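# Move fridge bottles upright onto cart tray, close fridge

## Task

Take each bottle that remains inside the refrigerator and set it standing upright on the cart's top tray, then close the refrigerator door completely. Bottles that were on the tray before must also be upright there at the end. The task fails if a glass bottle drops any real distance, if the door is swung hard open or shut, or if the robot tips over or is left leaning. Anything that stays in place at the end only because the robot is holding it does not count.

## Robot and tools

Robot: a Hello Robot Stretch 3. It has a two-wheeled base (0.33 m long, 0.34 m wide), a lift that moves up and down a mast, and one telescoping arm that reaches out to the robot's right. The gripper cannot move forward on its own, so you drive the base to move it forward or back. On-the-spot turns pivot about the point between the drive wheels, 0.05 m behind the front edge. With the arm pulled in and the wrist folded, a turn sweeps a circle of radius 0.28 m. An unfolded, level wrist reaches outside that circle. Loose objects may occasionally get a brief push from the scene.

Frames: the base frame has its origin on the floor between the drive wheels, x forward, y left, z up. hand_pose is reported in this frame, located where the closed fingertips meet. With all wrist joints at zero, that hand frame's x points up, its y points back along the arm toward the mast, and its z points to the robot's rear. The odometry frame is the base frame as it stood when the scene began.

execute_actions: arguments are actions (a list holding exactly one action, or empty to just read state and images) and cameras (a list of head_camera, nav_camera, wrist_camera or all; omitted, null or ["all"] gives every camera, [] gives none). One action may contain base, joints, or both, plus an optional contact_limits; its motions start together and may end at different times.
- base: exactly one key. translate_m is a relative drive in metres from the base's current spot, -1 to 1, positive forward; the base cannot move sideways. rotate_rad is a relative turn in radians, -3.2 to 3.2, positive to the left (counter-clockwise seen from above). A base offset is measured from the base position in this scene's latest reported state.
- joints: an object keyed by joint name, each value an absolute target. lift_m 0 to 1.1 (arm height on the mast). arm_m 0 to 0.52 (extension). wrist_yaw_rad -1.345 to 4.42 (0 along the arm, positive swings toward the front, 3.0 folds over the base). wrist_pitch_rad -1.57 to 0.451 (0 level, negative tips the fingertips down). wrist_roll_rad -2.911 to 2.911 (0 fingers side by side and level). gripper_m -0.089 to 0.179 (bigger is wider; the actual fingertip gap is about 0.007 m less when nearly shut and 0.025 m less when fully open, and zero below 0.007). head_pan_rad -3.953 to 1.73 (0 forward, positive left, -1.57 looks along the arm). head_tilt_rad -1.53 to 0.419 (0 level, negative down). Joints you leave out, and an omitted base, may keep pushing toward an earlier target without the status lines showing it. Any action is capped at 15 s.
- contact_limits: only arm_m, a motor_effort percentage 1 to 100 at which the arm motion halts (contact_stop); it also caps holding force until the next action. Lower is softer but too low halts immediately. Values above the maximum are trimmed.
Unknown keys or out-of-range values make the whole call rejected with no motion. If a result reports a stop, later movement calls in that same reply are skipped.

wait: seconds, 0 to 10; commands nothing new and returns state and images like an empty action. zoom_image: camera plus region [x0, y0, x1, y1] in pixels of that camera's most recent full image, top-left origin, at most 504 by 504. finished_scene: pass the current scene's integer number; it ends the scene for good after the robot holds your last command, and reports whether the task succeeded. Replying with no tool call ends everything.

Reading results: base_status and joint_status give how each motion of the last accepted action ended. done for the base means the wheels turned the full amount, even with slip. off_target means it stopped short and may still be pushing. After contact_stop, time_out or torque_fault the old target is dropped; arm and lift go slack after a contact_stop (a loaded slack lift may sag, and closing fingers on a surface pushes it up). Wrist, head and base have no contact stop and keep pushing. A wrist servo strained for several seconds shuts off for 10 s (torque_fault). on_its_own describes uncommanded joints; its held at value is a target, not a position. motor_effort is a percent of maximum, positive toward larger joint values, with the peak in brackets; readings carry fixed bias and noise. Positive wheel effort pushes forward. lidar_m lists 12 distances in 30-degree sectors starting straight ahead and going counter-clockwise (4th left, 7th behind, 10th right) in a plane 0.17 m up; it misses glass, clear plastic and may miss thin legs, and the robot's own parts can hide sectors 5, 6, 9, 10. wrist_depth_mm and head_depth_mm are 7x7 median depth grids (head grid is in the sideways image orientation). base_odometry counts wheel turns, heading -3.142 to 3.142 positive left; turned_by_wheels and turned_by_imu give turning since the last result; base_tilt in degrees, forward and right positive, with a few degrees of fixed bias.

Cameras: head_camera and nav_camera both move with head pan and tilt; wrist_camera rides on the gripper. Calibration data is given in OpenCV form with T_world_to_cam from the base frame; expect small errors, larger for the wrist camera.

Speed: the base is fast only with the arm stowed (lift_m under 0.30, arm_m under 0.03, wrist_yaw_rad over 2.54); otherwise slow.

Gripping: command gripper_m below the object's width (lower squeezes harder); to let go, open at least 0.02 beyond where the fingers met it. Neither the reading nor done confirms a hold. Over-squeezing triggers a stall guard that can let heavy bottles slip; send a new value to regrip.

Cautions: fold or unfold the wrist only with lift_m between 0.32 and 0.95, wrist_pitch_rad -0.4 and roll near 0; once folded, lift may go down to 0.25. With yaw below -0.4, keep pitch at -0.5 or lower. Pushing the arm into something rigid with the gripper above roughly 0.45 m can tip the robot, more so with a raised contact limit or a repeated push. Don't drive while gripping or hooking something fixed, and avoid snagging furniture, especially reversing. If tilted, reverse the last move in small steps, pull the gripper free, and lower lift to about 0.2. Open and close the fridge door gently, keep glass bottles low when carrying or releasing them, and let go of everything before ending. The simulation keeps running while you compose a reply; the robot holds its last command meanwhile.

Each tool is called after ">>>" as a command line: name --argument value for each argument, lists and objects as JSON in quotes; but a table of rows of numbers goes row by row, as --pt "numbers of a row", without its own name.

## Session

>>> execute_actions --actions '[]'

Scene clock: 0.00 s.
base_odometry: x=+0.000 y=+0.000 heading=+0.000 (m, m, rad; odometry frame)
turned_by_wheels: +0.000 (rad since the last result)
turned_by_imu: +0.000 (rad since the last result)
base_tilt: forward=+0.0 right=+0.4 (deg)
lidar_m: 1.91 1.09 1.49 1.34 1.25 1.23 1.34 1.08 1.09 3.21 1.83 2.50
head_depth_mm: 1858 2395 2449 2435 2467 2445 2042 / 1852 2559 2601 2645 2670 2667 2070 / 1857 2644 2736 2746 2734 2663 2088 / 1817 2381 2414 2401 2345 2323 2096 / 1808 2079 2084 2088 2049 2031 1944 / 1771 1852 1844 1825 1817 1787 1780 / 1662 1663 1658 1637 1640 1627 1618
base_status: not commanded
joint_positions: lift_m=+0.579 arm_m=+0.001 wrist_yaw_rad=+2.929 wrist_pitch_rad=-0.379 wrist_roll_rad=+0.006 gripper_m=+0.037 head_pan_rad=-0.019 head_tilt_rad=-0.017
joint_status: not commanded
motor_effort: left_wheel=+1 right_wheel=+0 lift_m=+38 arm_m=-1 wrist_yaw_rad=+0 wrist_pitch_rad=+8 wrist_roll_rad=+1 gripper_m=-1 head_pan_rad=+0 head_tilt_rad=+1 (%)
hand_pose: x=+0.0270 y=+0.0778 z=+0.6006 quat_wxyz=(+0.207, +0.706, +0.059, +0.675) (m; base frame)
wrist_depth_mm: 928 - - - - - - / 959 - - - - - - / - - - - - - - / - - - - - - - / - - - - - - - / 891 902 - 869 872 859 843 / 755 754 754 755 754 740 742
pictures: head_camera (sideways: a quarter turn clockwise sets it upright), nav_camera (sideways: a quarter turn counterclockwise sets it upright), wrist_camera
camera_calibration (this result's frames):
head_camera: T_world_to_cam=[[-0.0173056, 0.0296439, -0.999411, 1.32627], [-0.016521, 0.999415, 0.0299301, -0.0378338], [0.999714, 0.0170292, -0.0168058, -0.0242781], [0, 0, 0, 1]] pos_world=[0.046598, -0.00109056, 1.32621]
nav_camera: T_world_to_cam=[[0.00037341, -0.00655913, 0.999978, -1.25719], [0.0279406, -0.999588, -0.006567, 0.0605995], [0.99961, 0.0279424, -0.00018999, -0.055338], [0, 0, 0, 1]] pos_world=[0.0540927, 0.0538748, 1.25755]
wrist_camera: T_world_to_cam=[[0.980116, -0.196551, -0.0272033, 0.0093298], [-0.12842, -0.52383, -0.842087, 0.584218], [0.151263, 0.828836, -0.538655, 0.417706], [0, 0, 0, 1]] pos_world=[0.00269773, -0.0383451, 0.717215]
Images, in order (width x height): head_camera 896x504, nav_camera 672x504, wrist_camera 644x364.

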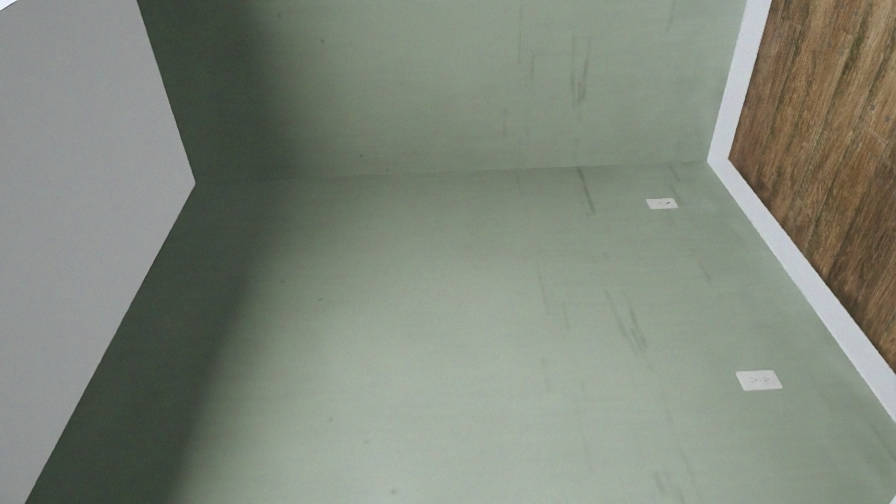

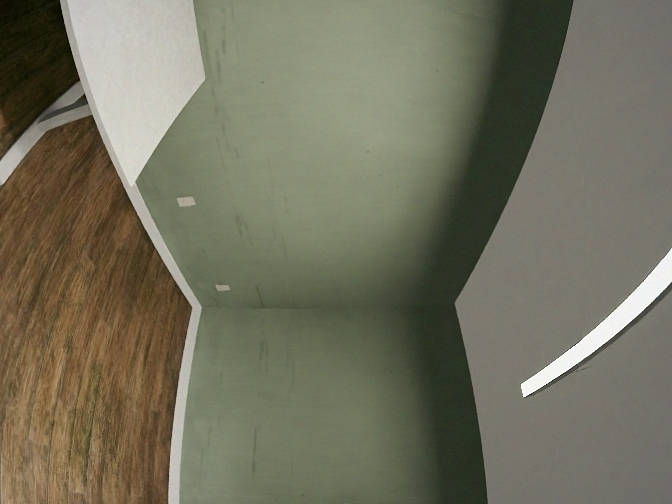

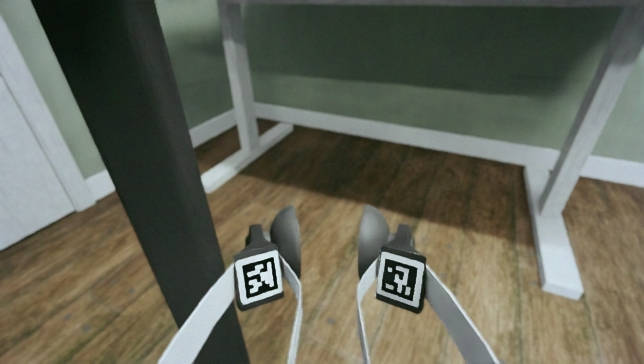

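>>> execute_actions --actions '[{"base":{"rotate_rad":-0.9},"joints":{"lift_m":0.27,"head_pan_rad":-0.2,"head_tilt_rad":-0.45}}]' --cameras '["head_camera","nav_camera"]'

Scene clock: 4.77 s.
base_odometry: x=+0.000 y=+0.000 heading=-0.900 (m, m, rad; odometry frame)
turned_by_wheels: -0.900 (rad since the last result)
turned_by_imu: -0.903 (rad since the last result)
base_tilt: forward=-0.1 right=+0.5 (deg)
lidar_m: 1.87 2.51 1.73 1.09 1.49 1.34 1.23 1.23 1.44 1.08 1.12 1.83
head_depth_mm: 2706 2897 3253 2915 2068 1598 1292 / 1499 1641 1809 2520 2070 1603 1305 / 1548 1647 1822 1973 2104 1618 1311 / 1591 1731 1865 2070 2111 1621 1332 / 1682 1883 2125 2518 2141 1640 1325 / 2101 2293 2446 2629 2155 1663 1330 / 2050 2172 2348 2508 2180 1688 1348
base_status: done
joint_positions: lift_m=+0.270 arm_m=+0.001 wrist_yaw_rad=+2.929 wrist_pitch_rad=-0.380 wrist_roll_rad=+0.006 gripper_m=+0.037 head_pan_rad=-0.193 head_tilt_rad=-0.445
joint_status: all done
motor_effort: left_wheel=+2(7) right_wheel=-2(4) lift_m=+29(31) arm_m=+0(0) wrist_yaw_rad=-1(1) wrist_pitch_rad=+8(9) wrist_roll_rad=+1(1) gripper_m=+0(0) head_pan_rad=-2(12) head_tilt_rad=-3(29) (%)
hand_pose: x=+0.0270 y=+0.0778 z=+0.2916 quat_wxyz=(+0.207, +0.706, +0.059, +0.675) (m; base frame)
wrist_depth_mm: - - - - - - - / - - - - - - - / - - - - - 990 981 / 783 - 775 758 772 748 740 / 619 619 629 603 625 597 586 / 510 504 - 508 498 490 489 / 447 - - - 421 420 425
pictures: head_camera (sideways: a quarter turn clockwise sets it upright), nav_camera (sideways: a quarter turn counterclockwise sets it upright)
camera_calibration (this result's frames):
head_camera: T_world_to_cam=[[-0.41683, 0.111286, -0.902146, 1.20154], [0.172209, 0.984172, 0.0418365, -0.0544657], [0.892523, -0.137919, -0.429397, 0.513398], [0, 0, 0, 1]] pos_world=[0.051999, -0.00930387, 1.3067]
nav_camera: T_world_to_cam=[[0.405918, -0.0859605, 0.909858, -1.14179], [-0.152497, -0.98798, -0.0253072, 0.0860889], [0.901097, -0.128478, -0.414147, 0.484072], [0, 0, 0, 1]] pos_world=[0.0404064, 0.0490976, 1.24153]
Images, in order (width x height): head_camera 896x504, nav_camera 672x504.

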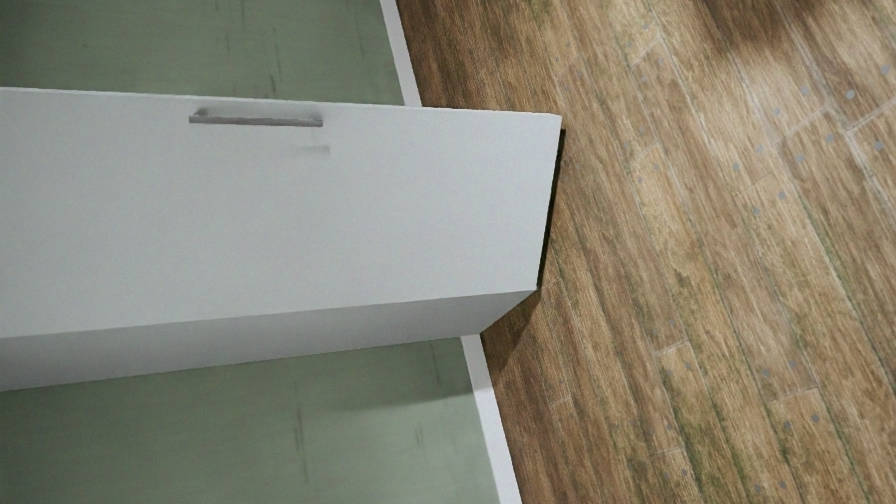

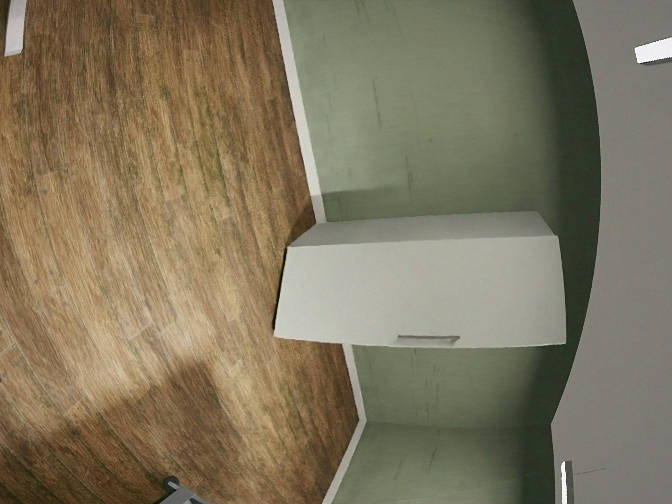

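>>> execute_actions --actions '[{"base":{"rotate_rad":-0.64},"joints":{"head_pan_rad":-0.8,"head_tilt_rad":-0.6}}]' --cameras '["head_camera"]'

>>> execute_actions --actions '[{"base":{"translate_m":1.0},"joints":{"head_pan_rad":-1.6}}]' --cameras '["head_camera"]'

>>> execute_actions --actions '[{"base":{"translate_m":0.57}}]' --cameras '[]'

>>> execute_actions --actions '[{"base":{"rotate_rad":2.466},"joints":{"head_pan_rad":-1.35,"head_tilt_rad":-0.75}}]' --cameras '[]'

>>> execute_actions --actions '[{"joints":{"lift_m":0.34,"wrist_yaw_rad":0,"gripper_m":0}}]'

Scene clock: 12.13 s.
base_odometry: x=+0.000 y=+0.000 heading=-1.540 (m, m, rad; odometry frame)
turned_by_wheels: -0.640 (rad since the last result)
turned_by_imu: -0.640 (rad since the last result)
base_tilt: forward=+0.2 right=+0.5 (deg)
lidar_m: 1.83 1.83 2.50 1.87 1.50 1.49 1.34 1.24 1.23 1.36 1.08 1.10
head_depth_mm: 2591 2762 2781 2260 1750 1408 1200 / 2835 3057 2899 2268 1750 1423 1199 / 2740 3050 1368 1423 1623 1435 1204 / 2706 3002 1403 1492 1632 1439 1207 / 2712 2978 1352 1571 1640 1456 1212 / 2684 2962 1360 1513 1659 1465 1226 / 2628 2911 3129 2396 1828 1472 1234
base_status: done
joint_positions: lift_m=+0.270 arm_m=+0.001 wrist_yaw_rad=+2.929 wrist_pitch_rad=-0.380 wrist_roll_rad=+0.006 gripper_m=+0.037 head_pan_rad=-0.793 head_tilt_rad=-0.593
joint_status: all done
motor_effort: left_wheel=+1(7) right_wheel=-1(5) lift_m=+29(29) arm_m=-1(1) wrist_yaw_rad=+0(0) wrist_pitch_rad=+8(8) wrist_roll_rad=+1(0) gripper_m=+0(0) head_pan_rad=-2(24) head_tilt_rad=-5(18) (%)
hand_pose: x=+0.0270 y=+0.0778 z=+0.2916 quat_wxyz=(+0.207, +0.706, +0.059, +0.675) (m; base frame)
wrist_depth_mm: - - - - - - - / - - - - - - - / 887 - - - - - 973 / 767 - 759 758 747 746 744 / 605 607 625 610 611 586 584 / 516 504 - 522 492 498 487 / 442 - - - 430 426 417
pictures: head_camera (sideways: a quarter turn clockwise sets it upright)
camera_calibration (this result's frames):
head_camera: T_world_to_cam=[[-0.371317, 0.418737, -0.828724, 1.10551], [0.702354, 0.710449, 0.0442792, -0.0608714], [0.607307, -0.565616, -0.557903, 0.682343], [0, 0, 0, 1]] pos_world=[0.0388551, -0.0337268, 1.29954]
Images, in order (width x height): head_camera 896x504.

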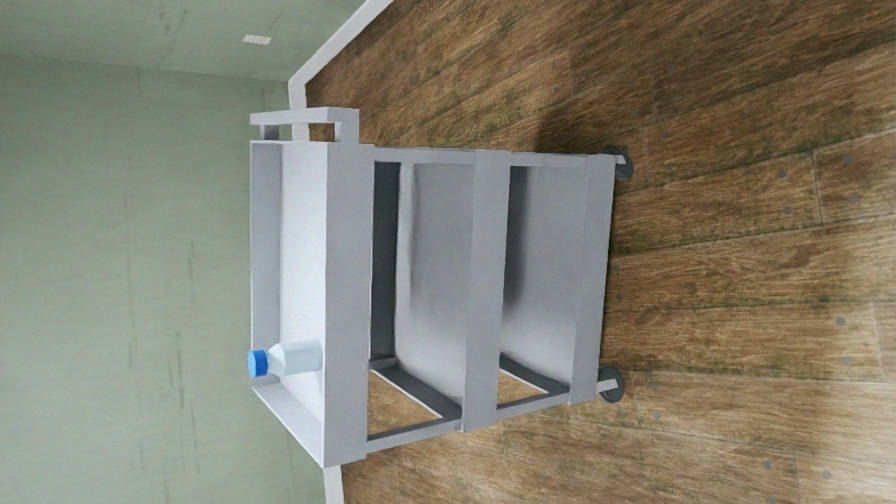

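Scene clock: 17.17 s.
base_odometry: x=+0.031 y=-1.000 heading=-1.540 (m, m, rad; odometry frame)
turned_by_wheels: +0.000 (rad since the last result)
turned_by_imu: -0.002 (rad since the last result)
base_tilt: forward=+0.2 right=+0.4 (deg)
lidar_m: 2.37 0.89 1.04 2.06 2.30 1.85 2.34 1.87 0.79 0.52 0.53 2.47
head_depth_mm: 1593 1742 1846 996 1571 1373 1186 / 1700 1865 1129 968 1150 1322 1194 / 1823 1997 1212 894 1099 1197 1176 / 1962 2205 1205 905 1039 967 1128 / 2089 2396 2600 829 695 862 1129 / 2319 2632 2898 925 1049 1283 1223 / 2407 2599 2834 971 1776 1481 1230
base_status: done
joint_positions: lift_m=+0.270 arm_m=+0.001 wrist_yaw_rad=+2.929 wrist_pitch_rad=-0.380 wrist_roll_rad=+0.006 gripper_m=+0.037 head_pan_rad=-1.593 head_tilt_rad=-0.593
joint_status: all done
motor_effort: left_wheel=+2(9) right_wheel=-1(3) lift_m=+29(29) arm_m=-1(0) wrist_yaw_rad=+0(0) wrist_pitch_rad=+8(9) wrist_roll_rad=+1(0) gripper_m=-1(0) head_pan_rad=-2(25) head_tilt_rad=-4(4) (%)
hand_pose: x=+0.0270 y=+0.0777 z=+0.2916 quat_wxyz=(+0.207, +0.706, +0.059, +0.675) (m; base frame)
wrist_depth_mm: - - - - - 934 689 / - - - - - 917 720 / - - - - - 934 745 / 778 - 771 754 758 740 748 / 618 617 618 606 630 588 584 / 505 503 - 506 500 495 488 / 450 - - - 421 423 414
pictures: head_camera (sideways: a quarter turn clockwise sets it upright)
camera_calibration (this result's frames):
head_camera: T_world_to_cam=[[0.0416652, 0.558497, -0.82846, 1.10265], [0.99898, -0.00883429, 0.0442855, -0.062689], [0.0174144, -0.82946, -0.558295, 0.686452], [0, 0, 0, 1]] pos_world=[0.00472896, -0.0469937, 1.29952]
Images, in order (width x height): head_camera 896x504.

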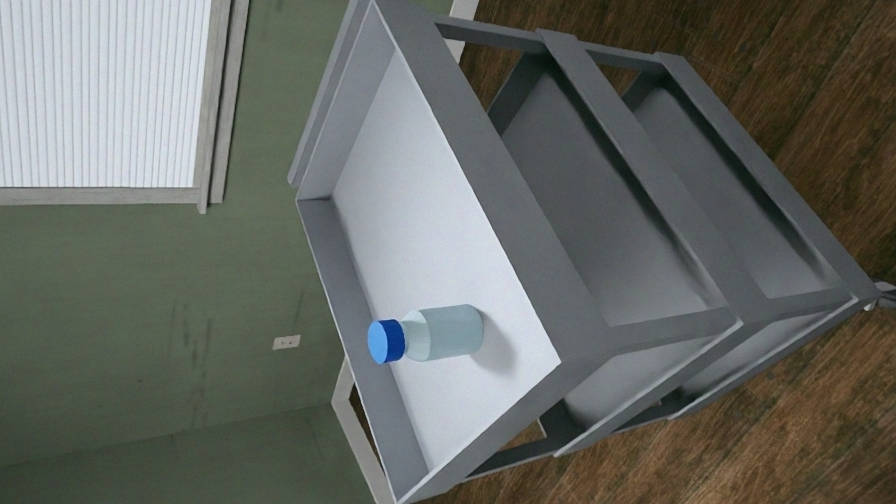

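Scene clock: 20.70 s.
base_odometry: x=+0.049 y=-1.569 heading=-1.540 (m, m, rad; odometry frame)
turned_by_wheels: +0.000 (rad since the last result)
turned_by_imu: -0.001 (rad since the last result)
base_tilt: forward=+0.1 right=+0.6 (deg)
lidar_m: 1.94 1.56 0.50 0.67 2.58 2.36 2.75 1.00 0.67 0.83 2.04 2.03
head_depth_mm: 1898 2082 2190 870 1107 1214 1164 / 2032 2235 2428 998 1154 1312 1203 / 2175 2383 2695 2301 1755 1426 1201 / 2311 2636 2876 2334 1772 1432 1216 / 2426 2615 2837 2343 1806 1452 1213 / 2182 2370 2562 2375 1814 1455 1230 / 2004 2117 2288 2329 1824 1472 1233
base_status: done
joint_positions: lift_m=+0.270 arm_m=+0.001 wrist_yaw_rad=+2.929 wrist_pitch_rad=-0.380 wrist_roll_rad=+0.006 gripper_m=+0.037 head_pan_rad=-1.593 head_tilt_rad=-0.593
joint_status: not commanded
motor_effort: left_wheel=+2(8) right_wheel=-1(4) lift_m=+29(29) arm_m=+0(1) wrist_yaw_rad=+0(0) wrist_pitch_rad=+8(8) wrist_roll_rad=+1(1) gripper_m=+0(1) head_pan_rad=-2(2) head_tilt_rad=-3(4) (%)
hand_pose: x=+0.0270 y=+0.0777 z=+0.2916 quat_wxyz=(+0.207, +0.706, +0.059, +0.675) (m; base frame)
wrist_depth_mm: - - - 762 516 - - / - - - 828 560 - - / - - - 895 919 925 972 / 770 - 757 749 722 742 740 / 617 608 629 601 626 585 580 / 502 497 - 512 492 496 489 / 441 - - - 426 421 417
pictures: none
No camera images: the call's "cameras" was empty. Leave "cameras" out to get every camera's image.

Scene clock: 23.67 s.
base_odometry: x=+0.049 y=-1.569 heading=+0.926 (m, m, rad; odometry frame)
turned_by_wheels: +2.466 (rad since the last result)
turned_by_imu: +2.463 (rad since the last result)
base_tilt: forward=+0.1 right=+0.3 (deg)
lidar_m: 2.73 2.36 2.30 0.67 0.75 2.10 2.02 2.09 1.60 0.51 0.51 2.16
head_depth_mm: 799 1348 1589 1795 1526 1287 1120 / 1142 989 1096 1255 1462 1300 1121 / 1170 1071 1384 1595 1466 1276 1133 / 404 458 532 640 802 1085 1144 / 425 507 581 803 1142 1314 1146 / 504 656 853 1225 1541 1341 1147 / 680 902 1896 1957 1592 1335 1150
base_status: done
joint_positions: lift_m=+0.270 arm_m=+0.001 wrist_yaw_rad=+2.929 wrist_pitch_rad=-0.380 wrist_roll_rad=+0.006 gripper_m=+0.037 head_pan_rad=-1.357 head_tilt_rad=-0.741
joint_status: all done
motor_effort: left_wheel=-2(5) right_wheel=+2(8) lift_m=+29(29) arm_m=-1(1) wrist_yaw_rad=+0(1) wrist_pitch_rad=+8(8) wrist_roll_rad=+1(1) gripper_m=-1(0) head_pan_rad=+3(17) head_tilt_rad=-5(19) (%)
hand_pose: x=+0.0270 y=+0.0777 z=+0.2916 quat_wxyz=(+0.207, +0.706, +0.059, +0.675) (m; base frame)
wrist_depth_mm: - - - - - - - / - - - - - - - / - - 776 - - 974 987 / 776 - 775 750 746 750 731 / 616 621 638 607 625 592 593 / 508 501 - 514 494 494 494 / 445 - - - 419 419 421
pictures: none
No camera images: the call's "cameras" was empty. Leave "cameras" out to get every camera's image.

Scene clock: 26.13 s.
base_odometry: x=+0.049 y=-1.569 heading=+0.926 (m, m, rad; odometry frame)
turned_by_wheels: +0.000 (rad since the last result)
turned_by_imu: +0.000 (rad since the last result)
base_tilt: forward=+0.1 right=+0.5 (deg)
lidar_m: 2.73 2.36 2.30 0.67 0.75 2.10 2.02 2.09 1.60 0.51 0.50 2.16
head_depth_mm: 798 1348 1604 1804 1536 1304 1122 / 1148 993 1093 1255 1464 1305 1122 / 1159 1063 1378 1609 1473 1277 1137 / 404 459 533 639 805 1090 1145 / 425 505 583 805 1141 1319 1144 / 504 657 855 1222 1536 1333 1152 / 681 895 1912 1949 1600 1340 1160
base_status: not commanded
joint_positions: lift_m=+0.340 arm_m=+0.001 wrist_yaw_rad=+0.002 wrist_pitch_rad=-0.380 wrist_roll_rad=+0.006 gripper_m=+0.000 head_pan_rad=-1.357 head_tilt_rad=-0.741
joint_status: all done
motor_effort: left_wheel=-1(2) right_wheel=+2(2) lift_m=+45(46) arm_m=-1(1) wrist_yaw_rad=-2(3) wrist_pitch_rad=+8(9) wrist_roll_rad=+0(0) gripper_m=-2(79) head_pan_rad=+2(2) head_tilt_rad=-4(4) (%)
hand_pose: x=-0.0211 y=-0.3752 z=+0.3610 quat_wxyz=(+0.693, +0.134, -0.696, -0.134) (m; base frame)
wrist_depth_mm: 411 229 - - - - - / - 250 - - - - - / - 273 824 803 - - - / 939 362 797 838 879 868 865 / 723 616 359 - 703 680 687 / 589 572 382 - 586 579 565 / 500 502 483 497 497 488 495
pictures: head_camera (sideways: a quarter turn clockwise sets it upright), nav_camera (sideways: a quarter turn counterclockwise sets it upright), wrist_camera
camera_calibration (this result's frames):
head_camera: T_world_to_cam=[[-0.114743, 0.666052, -0.737027, 0.984413], [0.974752, 0.218553, 0.0457529, -0.0644429], [0.191553, -0.713168, -0.674313, 0.836314], [0, 0, 0, 1]] pos_world=[0.0155725, -0.045154, 1.29242]
nav_camera: T_world_to_cam=[[0.134305, -0.648874, 0.748949, -0.930329], [-0.969609, -0.242025, -0.0358104, 0.104735], [0.204501, -0.721378, -0.661659, 0.810346], [0, 0, 0, 1]] pos_world=[0.060784, 0.00624819, 1.23669]
wrist_camera: T_world_to_cam=[[-0.999498, -0.0162193, -0.0272179, -0.0131572], [0.0141563, 0.539925, -0.841594, 0.540948], [0.0283458, -0.841557, -0.539424, 0.0423912], [0, 0, 0, 1]] pos_world=[-0.0220101, -0.25661, 0.477767]
Images, in order (width x height): head_camera 896x504, nav_camera 672x504, wrist_camera 644x364.

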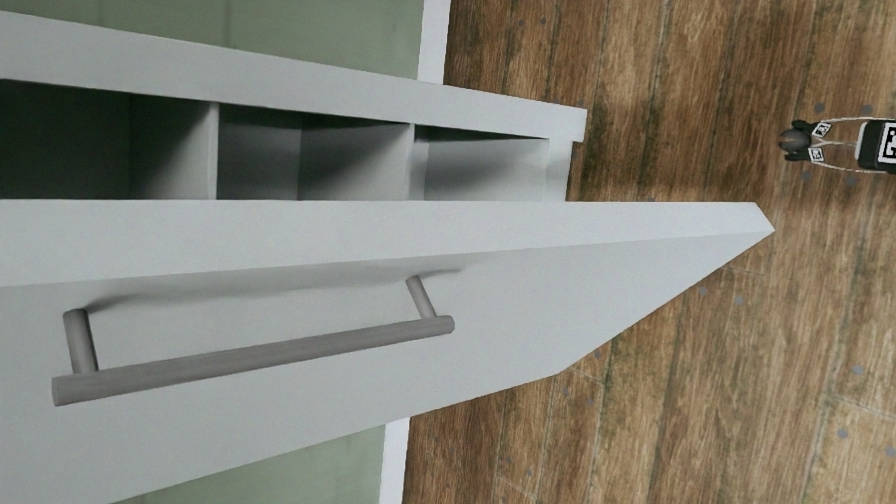

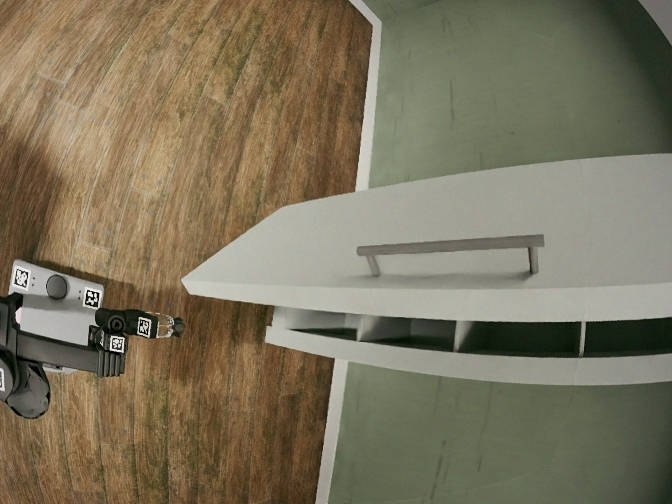

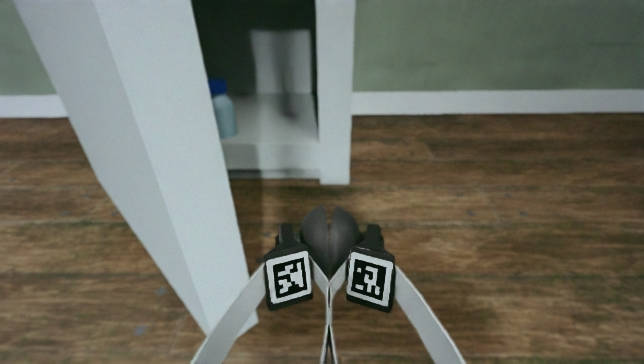

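>>> execute_actions --actions '[{"joints":{"arm_m":0.37}}]' --cameras '[]'

>>> execute_actions --actions '[{"joints":{"wrist_yaw_rad":0.9}}]' --cameras '[]'

>>> execute_actions --actions '[{"base":{"translate_m":0.06},"joints":{"arm_m":0.29}}]' --cameras '["head_camera","nav_camera"]'

Scene clock: 32.13 s.
base_odometry: x=+0.049 y=-1.569 heading=+0.926 (m, m, rad; odometry frame)
turned_by_wheels: +0.000 (rad since the last result)
turned_by_imu: -0.001 (rad since the last result)
base_tilt: forward=+0.0 right=+0.6 (deg)
lidar_m: 2.73 2.36 2.30 0.67 0.75 2.11 2.02 2.09 1.61 0.51 0.50 2.16
head_depth_mm: 793 1355 1595 1790 1541 1295 1119 / 1145 990 1092 1258 1500 1251 1125 / 1161 1066 1378 1614 1475 1281 1131 / 404 458 535 640 804 1082 1139 / 425 507 580 802 1145 1333 1147 / 503 653 854 1223 1543 1332 1148 / 681 905 1912 1991 1595 1338 1153
base_status: not commanded
joint_positions: lift_m=+0.340 arm_m=+0.370 wrist_yaw_rad=+0.000 wrist_pitch_rad=-0.380 wrist_roll_rad=+0.006 gripper_m=+0.000 head_pan_rad=-1.357 head_tilt_rad=-0.741
joint_status: all done
motor_effort: left_wheel=-1(1) right_wheel=+2(2) lift_m=+45(45) arm_m=+2(1) wrist_yaw_rad=+0(2) wrist_pitch_rad=+9(8) wrist_roll_rad=+0(0) gripper_m=-2(2) head_pan_rad=+2(2) head_tilt_rad=-5(3) (%)
hand_pose: x=-0.0215 y=-0.7437 z=+0.3610 quat_wxyz=(+0.693, +0.133, -0.696, -0.134) (m; base frame)
wrist_depth_mm: 580 724 738 334 849 845 820 / 570 772 797 363 899 894 906 / 585 760 829 399 985 978 977 / 575 548 653 439 874 860 869 / 524 515 524 - 698 690 688 / 568 576 566 - 575 565 566 / 508 498 499 491 499 486 490
pictures: none
No camera images: the call's "cameras" was empty. Leave "cameras" out to get every camera's image.

Scene clock: 33.57 s.
base_odometry: x=+0.049 y=-1.569 heading=+0.926 (m, m, rad; odometry frame)
turned_by_wheels: +0.000 (rad since the last result)
turned_by_imu: +0.000 (rad since the last result)
base_tilt: forward=+0.1 right=+0.4 (deg)
lidar_m: 2.73 2.36 2.30 0.67 0.75 2.10 2.02 2.09 1.60 0.51 0.50 2.16
head_depth_mm: 797 1347 1604 1774 1530 1298 1123 / 1153 985 1099 1255 1492 1271 1128 / 1168 1072 1387 1598 1473 1266 1132 / 403 458 533 639 804 1093 1133 / 424 506 579 802 1141 1322 1148 / 502 655 852 1227 1547 1327 1151 / 680 902 1912 1964 1588 1338 1149
base_status: not commanded
joint_positions: lift_m=+0.340 arm_m=+0.370 wrist_yaw_rad=+0.898 wrist_pitch_rad=-0.380 wrist_roll_rad=+0.006 gripper_m=+0.000 head_pan_rad=-1.357 head_tilt_rad=-0.741
joint_status: all done
motor_effort: left_wheel=-1(1) right_wheel=+2(2) lift_m=+45(46) arm_m=+2(2) wrist_yaw_rad=+2(2) wrist_pitch_rad=+9(8) wrist_roll_rad=+0(1) gripper_m=-3(3) head_pan_rad=+2(2) head_tilt_rad=-5(3) (%)
hand_pose: x=+0.1577 y=-0.6575 z=+0.3610 quat_wxyz=(+0.682, +0.422, -0.569, +0.180) (m; base frame)
wrist_depth_mm: - 76 127 386 611 713 609 / - 77 129 420 646 775 644 / - 77 132 447 753 755 681 / - 79 135 478 641 596 624 / - 79 137 - 583 506 505 / - 80 127 - 568 474 415 / - 81 163 473 493 487 392
pictures: none
No camera images: the call's "cameras" was empty. Leave "cameras" out to get every camera's image.

Scene clock: 35.40 s.
base_odometry: x=+0.085 y=-1.521 heading=+0.926 (m, m, rad; odometry frame)
turned_by_wheels: +0.000 (rad since the last result)
turned_by_imu: -0.001 (rad since the last result)
base_tilt: forward=+0.1 right=+0.5 (deg)
lidar_m: 2.67 2.31 2.31 0.67 0.73 2.17 2.08 2.15 1.61 0.99 0.45 0.48
head_depth_mm: 819 893 1042 1733 1512 1328 1117 / 1169 1120 1371 1276 1462 1357 1125 / 1188 1138 1441 1664 1498 1260 1130 / 1207 1157 1350 1657 1526 1312 1138 / 1112 1096 1256 1379 1485 1254 1107 / 884 956 905 804 720 798 1130 / 631 581 537 515 593 1313 1153
base_status: done
joint_positions: lift_m=+0.340 arm_m=+0.290 wrist_yaw_rad=+0.899 wrist_pitch_rad=-0.385 wrist_roll_rad=+0.006 gripper_m=+0.000 head_pan_rad=-1.357 head_tilt_rad=-0.741
joint_status: all done
motor_effort: left_wheel=-2(11) right_wheel=+1(18) lift_m=+45(46) arm_m=-3(8) wrist_yaw_rad=+1(41) wrist_pitch_rad=+11(12) wrist_roll_rad=+0(1) gripper_m=-2(5) head_pan_rad=+2(3) head_tilt_rad=-4(3) (%)
hand_pose: x=+0.1573 y=-0.5776 z=+0.3599 quat_wxyz=(+0.683, +0.424, -0.568, +0.178) (m; base frame)
wrist_depth_mm: 189 222 286 393 546 692 667 / 195 234 299 426 610 762 699 / 204 247 322 461 664 791 723 / 212 258 342 513 677 537 617 / 221 272 362 - 654 552 507 / 232 286 371 - 570 557 451 / 241 303 470 501 486 496 470
pictures: head_camera (sideways: a quarter turn clockwise sets it upright), nav_camera (sideways: a quarter turn counterclockwise sets it upright)
camera_calibration (this result's frames):
head_camera: T_world_to_cam=[[-0.114746, 0.666064, -0.737015, 0.984398], [0.974752, 0.218552, 0.045753, -0.0644431], [0.19155, -0.713157, -0.674326, 0.83633], [0, 0, 0, 1]] pos_world=[0.0155724, -0.0451539, 1.29242]
nav_camera: T_world_to_cam=[[0.134308, -0.648886, 0.748938, -0.930315], [-0.969609, -0.242025, -0.0358109, 0.104736], [0.204499, -0.721368, -0.661671, 0.810362], [0, 0, 0, 1]] pos_world=[0.0607838, 0.00624924, 1.23669]
Images, in order (width x height): head_camera 896x504, nav_camera 672x504.

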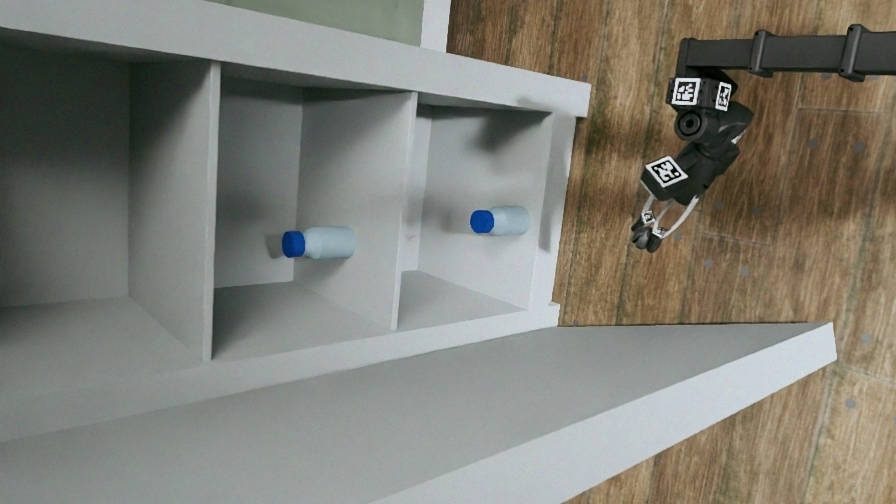

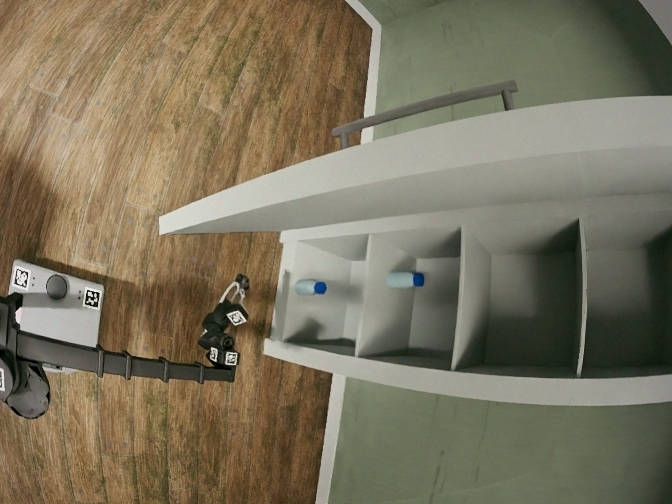

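>>> execute_actions --actions '[{"base":{"rotate_rad":-1.25},"joints":{"arm_m":0,"wrist_yaw_rad":0,"wrist_pitch_rad":-0.15,"head_pan_rad":0,"lift_m":0.54}}]' --cameras '["nav_camera"]'

Scene clock: 40.97 s.
base_odometry: x=+0.085 y=-1.521 heading=-0.324 (m, m, rad; odometry frame)
turned_by_wheels: -1.250 (rad since the last result)
turned_by_imu: -1.254 (rad since the last result)
base_tilt: forward=+0.0 right=+0.5 (deg)
lidar_m: 0.83 0.52 2.67 2.30 2.49 0.67 0.67 2.37 2.08 2.09 1.74 0.98
head_depth_mm: 1122 1100 1310 1206 1463 1295 1120 / 1163 1124 1413 1607 1456 1305 1126 / 1198 1139 1385 1653 1487 1314 1127 / 1134 1146 1347 1539 1535 1315 1135 / 904 1001 1104 1205 1287 1281 1147 / 761 795 840 880 929 988 1106 / 616 639 665 693 723 842 1148
base_status: done
joint_positions: lift_m=+0.540 arm_m=+0.001 wrist_yaw_rad=+0.000 wrist_pitch_rad=-0.174 wrist_roll_rad=+0.006 gripper_m=+0.000 head_pan_rad=-0.007 head_tilt_rad=-0.741
joint_status: all done
joint sent to its limit — the command would take arm_m past its lower limit, so that joint was sent only as far as its limit.
motor_effort: left_wheel=+2(6) right_wheel=-1(6) lift_m=+45(48) arm_m=-3(2) wrist_yaw_rad=+0(5) wrist_pitch_rad=+14(15) wrist_roll_rad=+0(0) gripper_m=-2(3) head_pan_rad=+2(28) head_tilt_rad=-4(4) (%)
hand_pose: x=-0.0215 y=-0.3947 z=+0.6105 quat_wxyz=(+0.703, +0.061, -0.706, -0.062) (m; base frame)
wrist_depth_mm: - - - - - - - / - - - - - - - / - - - - - - - / - - - - - - - / - - - - - - - / - - - - - - - / 856 845 865 862 834 849 840
pictures: nav_camera (sideways: a quarter turn counterclockwise sets it upright)
camera_calibration (this result's frames):
nav_camera: T_world_to_cam=[[0.662556, -0.0112508, 0.748928, -0.933523], [0.0235145, -0.999082, -0.0358114, 0.0986786], [0.748643, 0.0413377, -0.661683, 0.807058], [0, 0, 0, 1]] pos_world=[0.011993, 0.0547232, 1.23669]
Images, in order (width x height): nav_camera 672x504.

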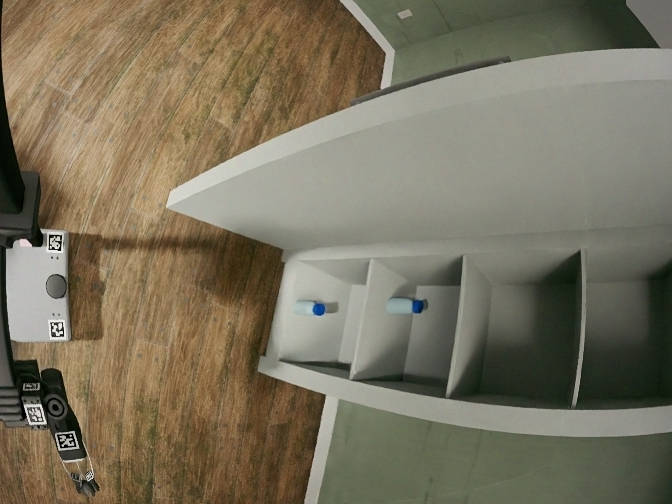

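>>> execute_actions --actions '[{"base":{"translate_m":0.38},"joints":{"gripper_m":0.15}}]' --cameras '[]'

>>> execute_actions --actions '[{"base":{"rotate_rad":1.48},"joints":{"head_pan_rad":-1.6,"head_tilt_rad":-0.9,"lift_m":0.55}}]' --cameras '["head_camera","wrist_camera"]'

>>> execute_actions --actions '[{"joints":{"arm_m":0.3}}]' --cameras '["head_camera","wrist_camera"]'

Scene clock: 48.60 s.
base_odometry: x=+0.445 y=-1.642 heading=-0.324 (m, m, rad; odometry frame)
turned_by_wheels: +0.000 (rad since the last result)
turned_by_imu: -0.002 (rad since the last result)
base_tilt: forward=+0.2 right=+0.4 (deg)
lidar_m: 0.65 0.35 0.30 0.30 2.90 1.34 1.04 2.49 2.19 2.20 1.33 0.64
head_depth_mm: 832 904 730 1103 973 1163 1126 / 854 935 766 1106 1279 1221 1126 / 879 950 780 1049 1297 1234 1127 / 819 873 826 1056 1224 1261 1136 / 625 677 748 859 983 1101 1112 / 552 607 656 690 728 767 813 / 481 501 520 543 565 588 614
base_status: done
joint_positions: lift_m=+0.540 arm_m=+0.001 wrist_yaw_rad=+0.000 wrist_pitch_rad=-0.174 wrist_roll_rad=+0.006 gripper_m=+0.150 head_pan_rad=-0.007 head_tilt_rad=-0.741
joint_status: all done
motor_effort: left_wheel=+2(6) right_wheel=-1(3) lift_m=+46(45) arm_m=-3(3) wrist_yaw_rad=+0(0) wrist_pitch_rad=+14(14) wrist_roll_rad=+0(0) gripper_m=+0(83) head_pan_rad=+2(3) head_tilt_rad=-4(5) (%)
hand_pose: x=-0.0215 y=-0.3947 z=+0.6105 quat_wxyz=(+0.703, +0.061, -0.706, -0.062) (m; base frame)
wrist_depth_mm: 943 - - - - - - / 964 - - - - - - / 996 - - - - - - / - - - - - - - / 998 - - - - - - / 986 - - - - - - / 889 842 839 841 870 855 859
pictures: none
No camera images: the call's "cameras" was empty. Leave "cameras" out to get every camera's image.

Scene clock: 51.93 s.
base_odometry: x=+0.445 y=-1.642 heading=+1.156 (m, m, rad; odometry frame)
turned_by_wheels: +1.480 (rad since the last result)
turned_by_imu: +1.483 (rad since the last result)
base_tilt: forward=-0.1 right=+0.5 (deg)
lidar_m: 0.30 2.88 2.59 1.04 2.61 2.20 2.20 1.40 0.64 0.66 0.37 0.30
head_depth_mm: 847 694 1083 953 1152 1221 1095 / 859 723 1144 1002 1286 1245 - / 873 736 1158 1035 1303 1275 - / 895 745 1136 1053 1334 1242 1096 / 840 753 987 1032 1249 1225 1100 / 633 692 784 860 885 914 944 / 557 614 625 639 655 671 685
base_status: done
joint_positions: lift_m=+0.550 arm_m=+0.001 wrist_yaw_rad=+0.000 wrist_pitch_rad=-0.173 wrist_roll_rad=+0.006 gripper_m=+0.150 head_pan_rad=-1.593 head_tilt_rad=-0.889
joint_status: all done
motor_effort: left_wheel=-1(5) right_wheel=+2(7) lift_m=+46(47) arm_m=-3(3) wrist_yaw_rad=+0(0) wrist_pitch_rad=+14(14) wrist_roll_rad=+0(0) gripper_m=-1(0) head_pan_rad=-2(28) head_tilt_rad=-5(19) (%)
hand_pose: x=-0.0215 y=-0.3947 z=+0.6205 quat_wxyz=(+0.703, +0.061, -0.706, -0.062) (m; base frame)
wrist_depth_mm: 283 385 484 760 699 646 351 / 287 380 499 782 739 676 342 / 288 389 505 677 758 636 338 / 290 384 485 502 497 500 332 / 295 362 529 934 878 397 351 / 293 - 550 869 867 - 362 / 286 400 599 678 705 552 408
pictures: head_camera (sideways: a quarter turn clockwise sets it upright), wrist_camera
camera_calibration (this result's frames):
head_camera: T_world_to_cam=[[0.0465518, 0.775604, -0.629501, 0.843312], [0.998679, -0.0224259, 0.0462219, -0.0651906], [0.0217327, -0.630822, -0.775623, 0.969104], [0, 0, 0, 1]] pos_world=[0.00478554, -0.0442053, 1.28554]
wrist_camera: T_world_to_cam=[[-0.999523, -0.0198332, -0.0236625, -0.0104232], [0.0150642, 0.355713, -0.934474, 0.754811], [0.0269506, -0.934385, -0.355245, 0.0150295], [0, 0, 0, 1]] pos_world=[-0.0221939, -0.254659, 0.710443]
Images, in order (width x height): head_camera 896x504, wrist_camera 644x364.

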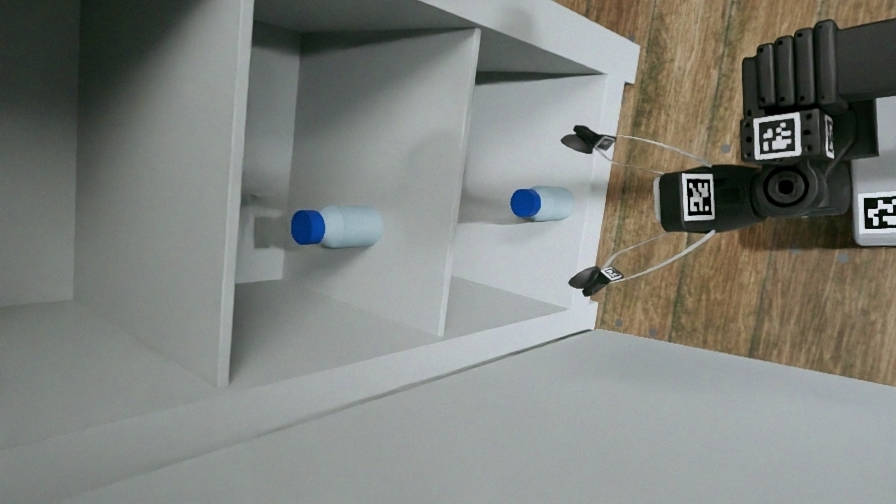

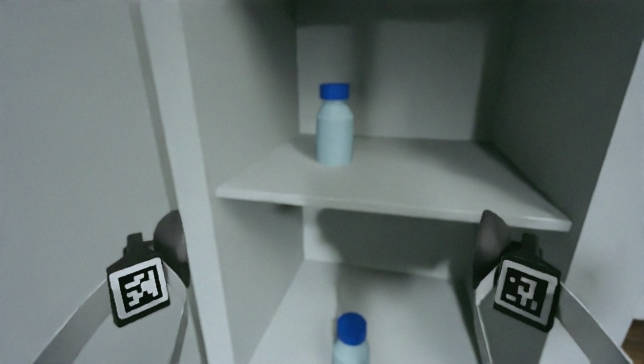

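Scene clock: 55.37 s.
base_odometry: x=+0.445 y=-1.642 heading=+1.156 (m, m, rad; odometry frame)
turned_by_wheels: +0.000 (rad since the last result)
turned_by_imu: -0.001 (rad since the last result)
base_tilt: forward=+0.0 right=+0.4 (deg)
lidar_m: 0.30 2.90 2.58 1.04 2.61 2.20 2.20 1.40 0.64 0.66 0.38 0.30
head_depth_mm: 847 693 1078 953 1147 1236 1097 / 857 723 1141 1000 1289 1225 1110 / 872 734 1161 1012 1292 1231 1110 / 894 743 1130 1049 1328 1242 1097 / 843 752 982 1031 1263 1227 1102 / 635 691 784 861 886 913 944 / 558 614 626 640 655 669 684
base_status: not commanded
joint_positions: lift_m=+0.550 arm_m=+0.300 wrist_yaw_rad=+0.000 wrist_pitch_rad=-0.173 wrist_roll_rad=+0.006 gripper_m=+0.150 head_pan_rad=-1.593 head_tilt_rad=-0.889
joint_status: all done
motor_effort: left_wheel=-1(1) right_wheel=+2(2) lift_m=+46(46) arm_m=+2(4) wrist_yaw_rad=+0(0) wrist_pitch_rad=+14(14) wrist_roll_rad=+0(0) gripper_m=-1(0) head_pan_rad=-1(2) head_tilt_rad=-5(5) (%)
hand_pose: x=-0.0215 y=-0.6929 z=+0.6205 quat_wxyz=(+0.703, +0.061, -0.706, -0.062) (m; base frame)
wrist_depth_mm: 192 248 372 488 446 419 399 / 194 249 379 516 478 443 415 / 197 252 393 277 506 465 428 / 199 260 400 282 495 476 419 / 201 244 347 302 346 365 334 / 204 - 266 267 263 - 260 / 198 217 217 213 213 214 212
pictures: head_camera (sideways: a quarter turn clockwise sets it upright), wrist_camera
camera_calibration (this result's frames):
head_camera: T_world_to_cam=[[0.0466009, 0.775611, -0.629489, 0.843295], [0.998678, -0.0224895, 0.0462219, -0.0651906], [0.0216933, -0.63081, -0.775634, 0.969118], [0, 0, 0, 1]] pos_world=[0.00478277, -0.0442049, 1.28554]
wrist_camera: T_world_to_cam=[[-0.999523, -0.0198282, -0.0236621, -0.016336], [0.0150659, 0.355701, -0.934478, 0.860891], [0.0269456, -0.934389, -0.355233, -0.263638], [0, 0, 0, 1]] pos_world=[-0.0221944, -0.552885, 0.710445]
Images, in order (width x height): head_camera 896x504, wrist_camera 644x364.

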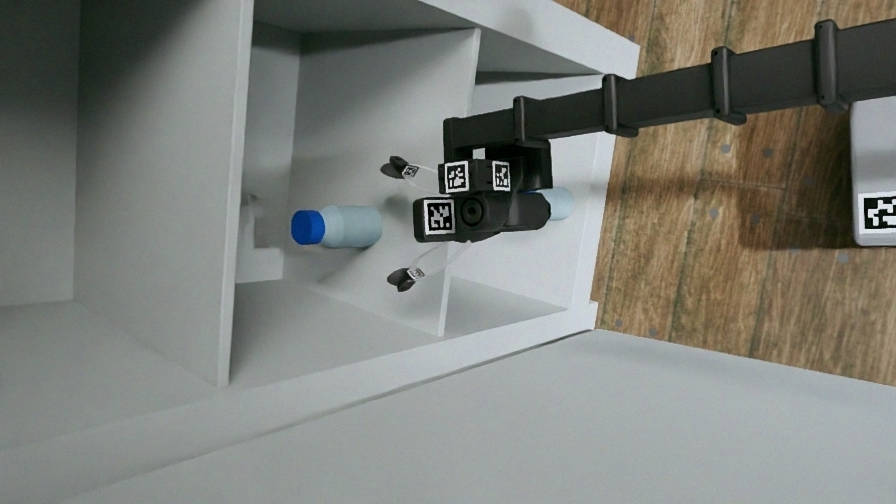

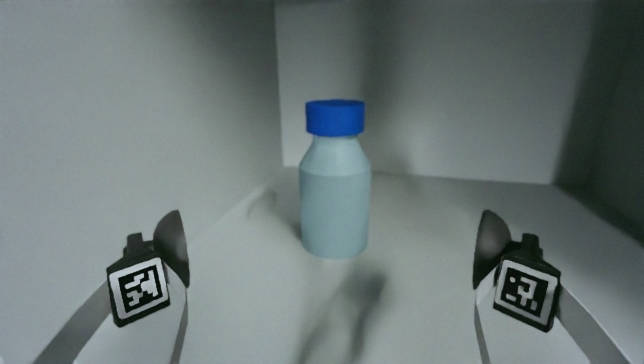

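>>> execute_actions --actions '[{"joints":{"arm_m":0.455,"lift_m":0.537}}]' --cameras '["wrist_camera"]'

>>> execute_actions --actions '[{"joints":{"gripper_m":0.027}}]' --cameras '["wrist_camera"]'

>>> execute_actions --actions '[{"joints":{"lift_m":0.57}}]' --cameras '["wrist_camera"]'

Scene clock: 60.23 s.
base_odometry: x=+0.445 y=-1.642 heading=+1.156 (m, m, rad; odometry frame)
turned_by_wheels: +0.000 (rad since the last result)
turned_by_imu: -0.001 (rad since the last result)
base_tilt: forward=+0.1 right=+0.6 (deg)
lidar_m: 0.30 2.89 2.58 1.04 2.61 2.20 2.19 1.40 0.64 0.66 0.38 0.30
head_depth_mm: 848 693 1074 948 1155 1224 1096 / 860 723 1142 1008 1295 1204 1110 / 875 736 1181 1410 1291 1227 1110 / 891 743 1179 1398 1337 1230 1102 / 843 753 981 1023 1267 1215 1096 / 635 691 787 860 888 919 942 / 557 614 627 641 655 671 685
base_status: not commanded
joint_positions: lift_m=+0.537 arm_m=+0.455 wrist_yaw_rad=+0.000 wrist_pitch_rad=-0.173 wrist_roll_rad=+0.006 gripper_m=+0.150 head_pan_rad=-1.593 head_tilt_rad=-0.889
joint_status: all done
motor_effort: left_wheel=-1(1) right_wheel=+2(2) lift_m=+29(40) arm_m=+2(3) wrist_yaw_rad=+0(0) wrist_pitch_rad=+14(14) wrist_roll_rad=+0(1) gripper_m=+0(1) head_pan_rad=-2(2) head_tilt_rad=-5(6) (%)
hand_pose: x=-0.0215 y=-0.8479 z=+0.6081 quat_wxyz=(+0.703, +0.061, -0.706, -0.062) (m; base frame)
wrist_depth_mm: 163 207 310 339 315 298 280 / 166 210 316 356 334 310 295 / 168 213 329 116 346 330 306 / 170 216 336 117 368 346 323 / 172 203 303 125 283 335 315 / 172 - 245 124 222 - 243 / - 201 201 134 189 197 196
pictures: wrist_camera
camera_calibration (this result's frames):
wrist_camera: T_world_to_cam=[[-0.999523, -0.0198284, -0.023662, -0.0197048], [0.0150661, 0.355691, -0.934482, 0.904357], [0.0269456, -0.934393, -0.355222, -0.412909], [0, 0, 0, 1]] pos_world=[-0.0221945, -0.707882, 0.697965]
Images, in order (width x height): wrist_camera 644x364.

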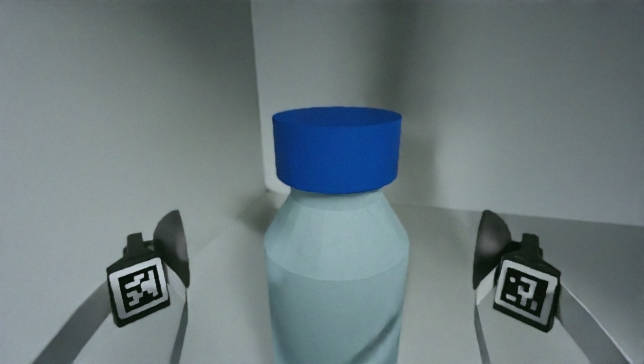

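Scene clock: 61.93 s.
base_odometry: x=+0.445 y=-1.642 heading=+1.156 (m, m, rad; odometry frame)
turned_by_wheels: +0.000 (rad since the last result)
turned_by_imu: +0.000 (rad since the last result)
base_tilt: forward=+0.0 right=+0.5 (deg)
lidar_m: 0.30 2.89 2.58 1.04 2.61 2.21 2.20 1.40 0.64 0.65 0.38 0.30
head_depth_mm: 849 690 1077 947 1151 1213 1106 / 859 723 1138 1005 1297 1203 1107 / 871 734 1175 1409 1291 1226 1109 / 892 744 1166 1393 1322 1233 1104 / 839 752 978 1032 1259 1224 1110 / 637 690 782 860 888 912 942 / 558 613 626 638 655 670 686
base_status: not commanded
joint_positions: lift_m=+0.537 arm_m=+0.455 wrist_yaw_rad=-0.003 wrist_pitch_rad=-0.175 wrist_roll_rad=+0.006 gripper_m=+0.028 head_pan_rad=-1.593 head_tilt_rad=-0.889
joint_status: all done
motor_effort: left_wheel=-2(3) right_wheel=+3(5) lift_m=+30(30) arm_m=+2(2) wrist_yaw_rad=+4(6) wrist_pitch_rad=+15(15) wrist_roll_rad=+0(1) gripper_m=-20(93) head_pan_rad=-2(2) head_tilt_rad=-5(5) (%)
hand_pose: x=-0.0222 y=-0.8478 z=+0.6076 quat_wxyz=(+0.703, +0.061, -0.706, -0.063) (m; base frame)
wrist_depth_mm: 165 208 316 339 314 295 280 / 166 211 321 356 331 310 291 / 169 214 306 109 343 330 308 / 170 219 334 112 364 346 322 / 172 220 280 121 140 315 311 / 175 224 225 120 129 240 240 / 177 197 200 128 190 197 195
pictures: wrist_camera
camera_calibration (this result's frames):
wrist_camera: T_world_to_cam=[[-0.999576, -0.0168997, -0.0236934, -0.01793], [0.0160969, 0.357212, -0.933885, 0.904875], [0.0242459, -0.93387, -0.356789, -0.411649], [0, 0, 0, 1]] pos_world=[-0.0225073, -0.707962, 0.697752]
Images, in order (width x height): wrist_camera 644x364.

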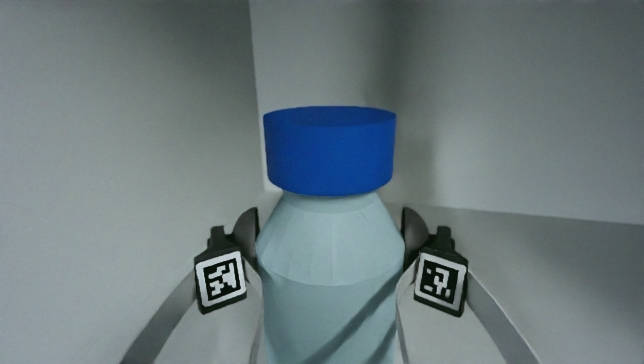

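Scene clock: 63.03 s.
base_odometry: x=+0.445 y=-1.642 heading=+1.156 (m, m, rad; odometry frame)
turned_by_wheels: +0.000 (rad since the last result)
turned_by_imu: +0.000 (rad since the last result)
base_tilt: forward=+0.0 right=+0.4 (deg)
lidar_m: 0.30 2.89 2.58 1.04 2.62 2.20 2.19 1.40 0.64 0.66 0.38 0.30
head_depth_mm: 847 693 1077 953 1157 1224 1101 / 863 724 1145 1003 1279 1206 1117 / 872 733 1190 1418 1296 1230 1123 / 888 741 1154 1050 1330 1237 1099 / 841 753 983 1027 1256 1223 1105 / 633 690 785 857 887 918 950 / 558 614 627 640 653 669 684
base_status: not commanded
joint_positions: lift_m=+0.570 arm_m=+0.455 wrist_yaw_rad=-0.002 wrist_pitch_rad=-0.206 wrist_roll_rad=+0.006 gripper_m=+0.028 head_pan_rad=-1.593 head_tilt_rad=-0.889
joint_status: all done
on_its_own: wrist_pitch_rad is at rest, and its effort (+33) is outside its rest range (-20 to +32)
motor_effort: left_wheel=-1(2) right_wheel=+3(3) lift_m=+50(52) arm_m=+2(2) wrist_yaw_rad=+2(3) wrist_pitch_rad=+33(36) wrist_roll_rad=+0(1) gripper_m=-19(19) head_pan_rad=-1(2) head_tilt_rad=-5(6) (%)
hand_pose: x=-0.0219 y=-0.8456 z=+0.6324 quat_wxyz=(+0.702, +0.072, -0.705, -0.074) (m; base frame)
wrist_depth_mm: 164 206 315 337 315 299 278 / 166 211 317 356 332 313 295 / 168 214 307 110 347 330 308 / 171 217 335 113 364 350 328 / 173 220 283 122 138 350 330 / 174 224 254 120 129 273 270 / 177 212 228 128 215 225 222
pictures: wrist_camera
camera_calibration (this result's frames):
wrist_camera: T_world_to_cam=[[-0.999557, -0.0171979, -0.0242921, -0.0169171], [0.0157822, 0.38573, -0.922477, 0.944131], [0.0252348, -0.922452, -0.385287, -0.37304], [0, 0, 0, 1]] pos_world=[-0.0223965, -0.708581, 0.7268]
Images, in order (width x height): wrist_camera 644x364.

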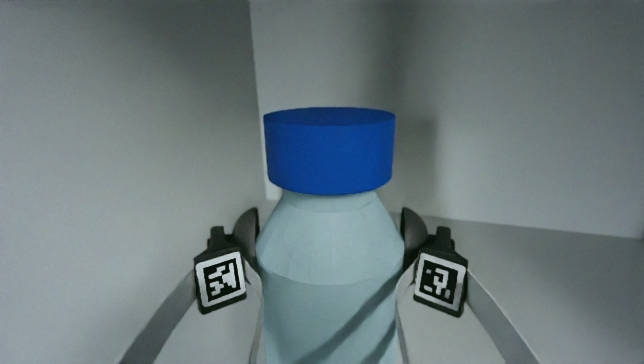

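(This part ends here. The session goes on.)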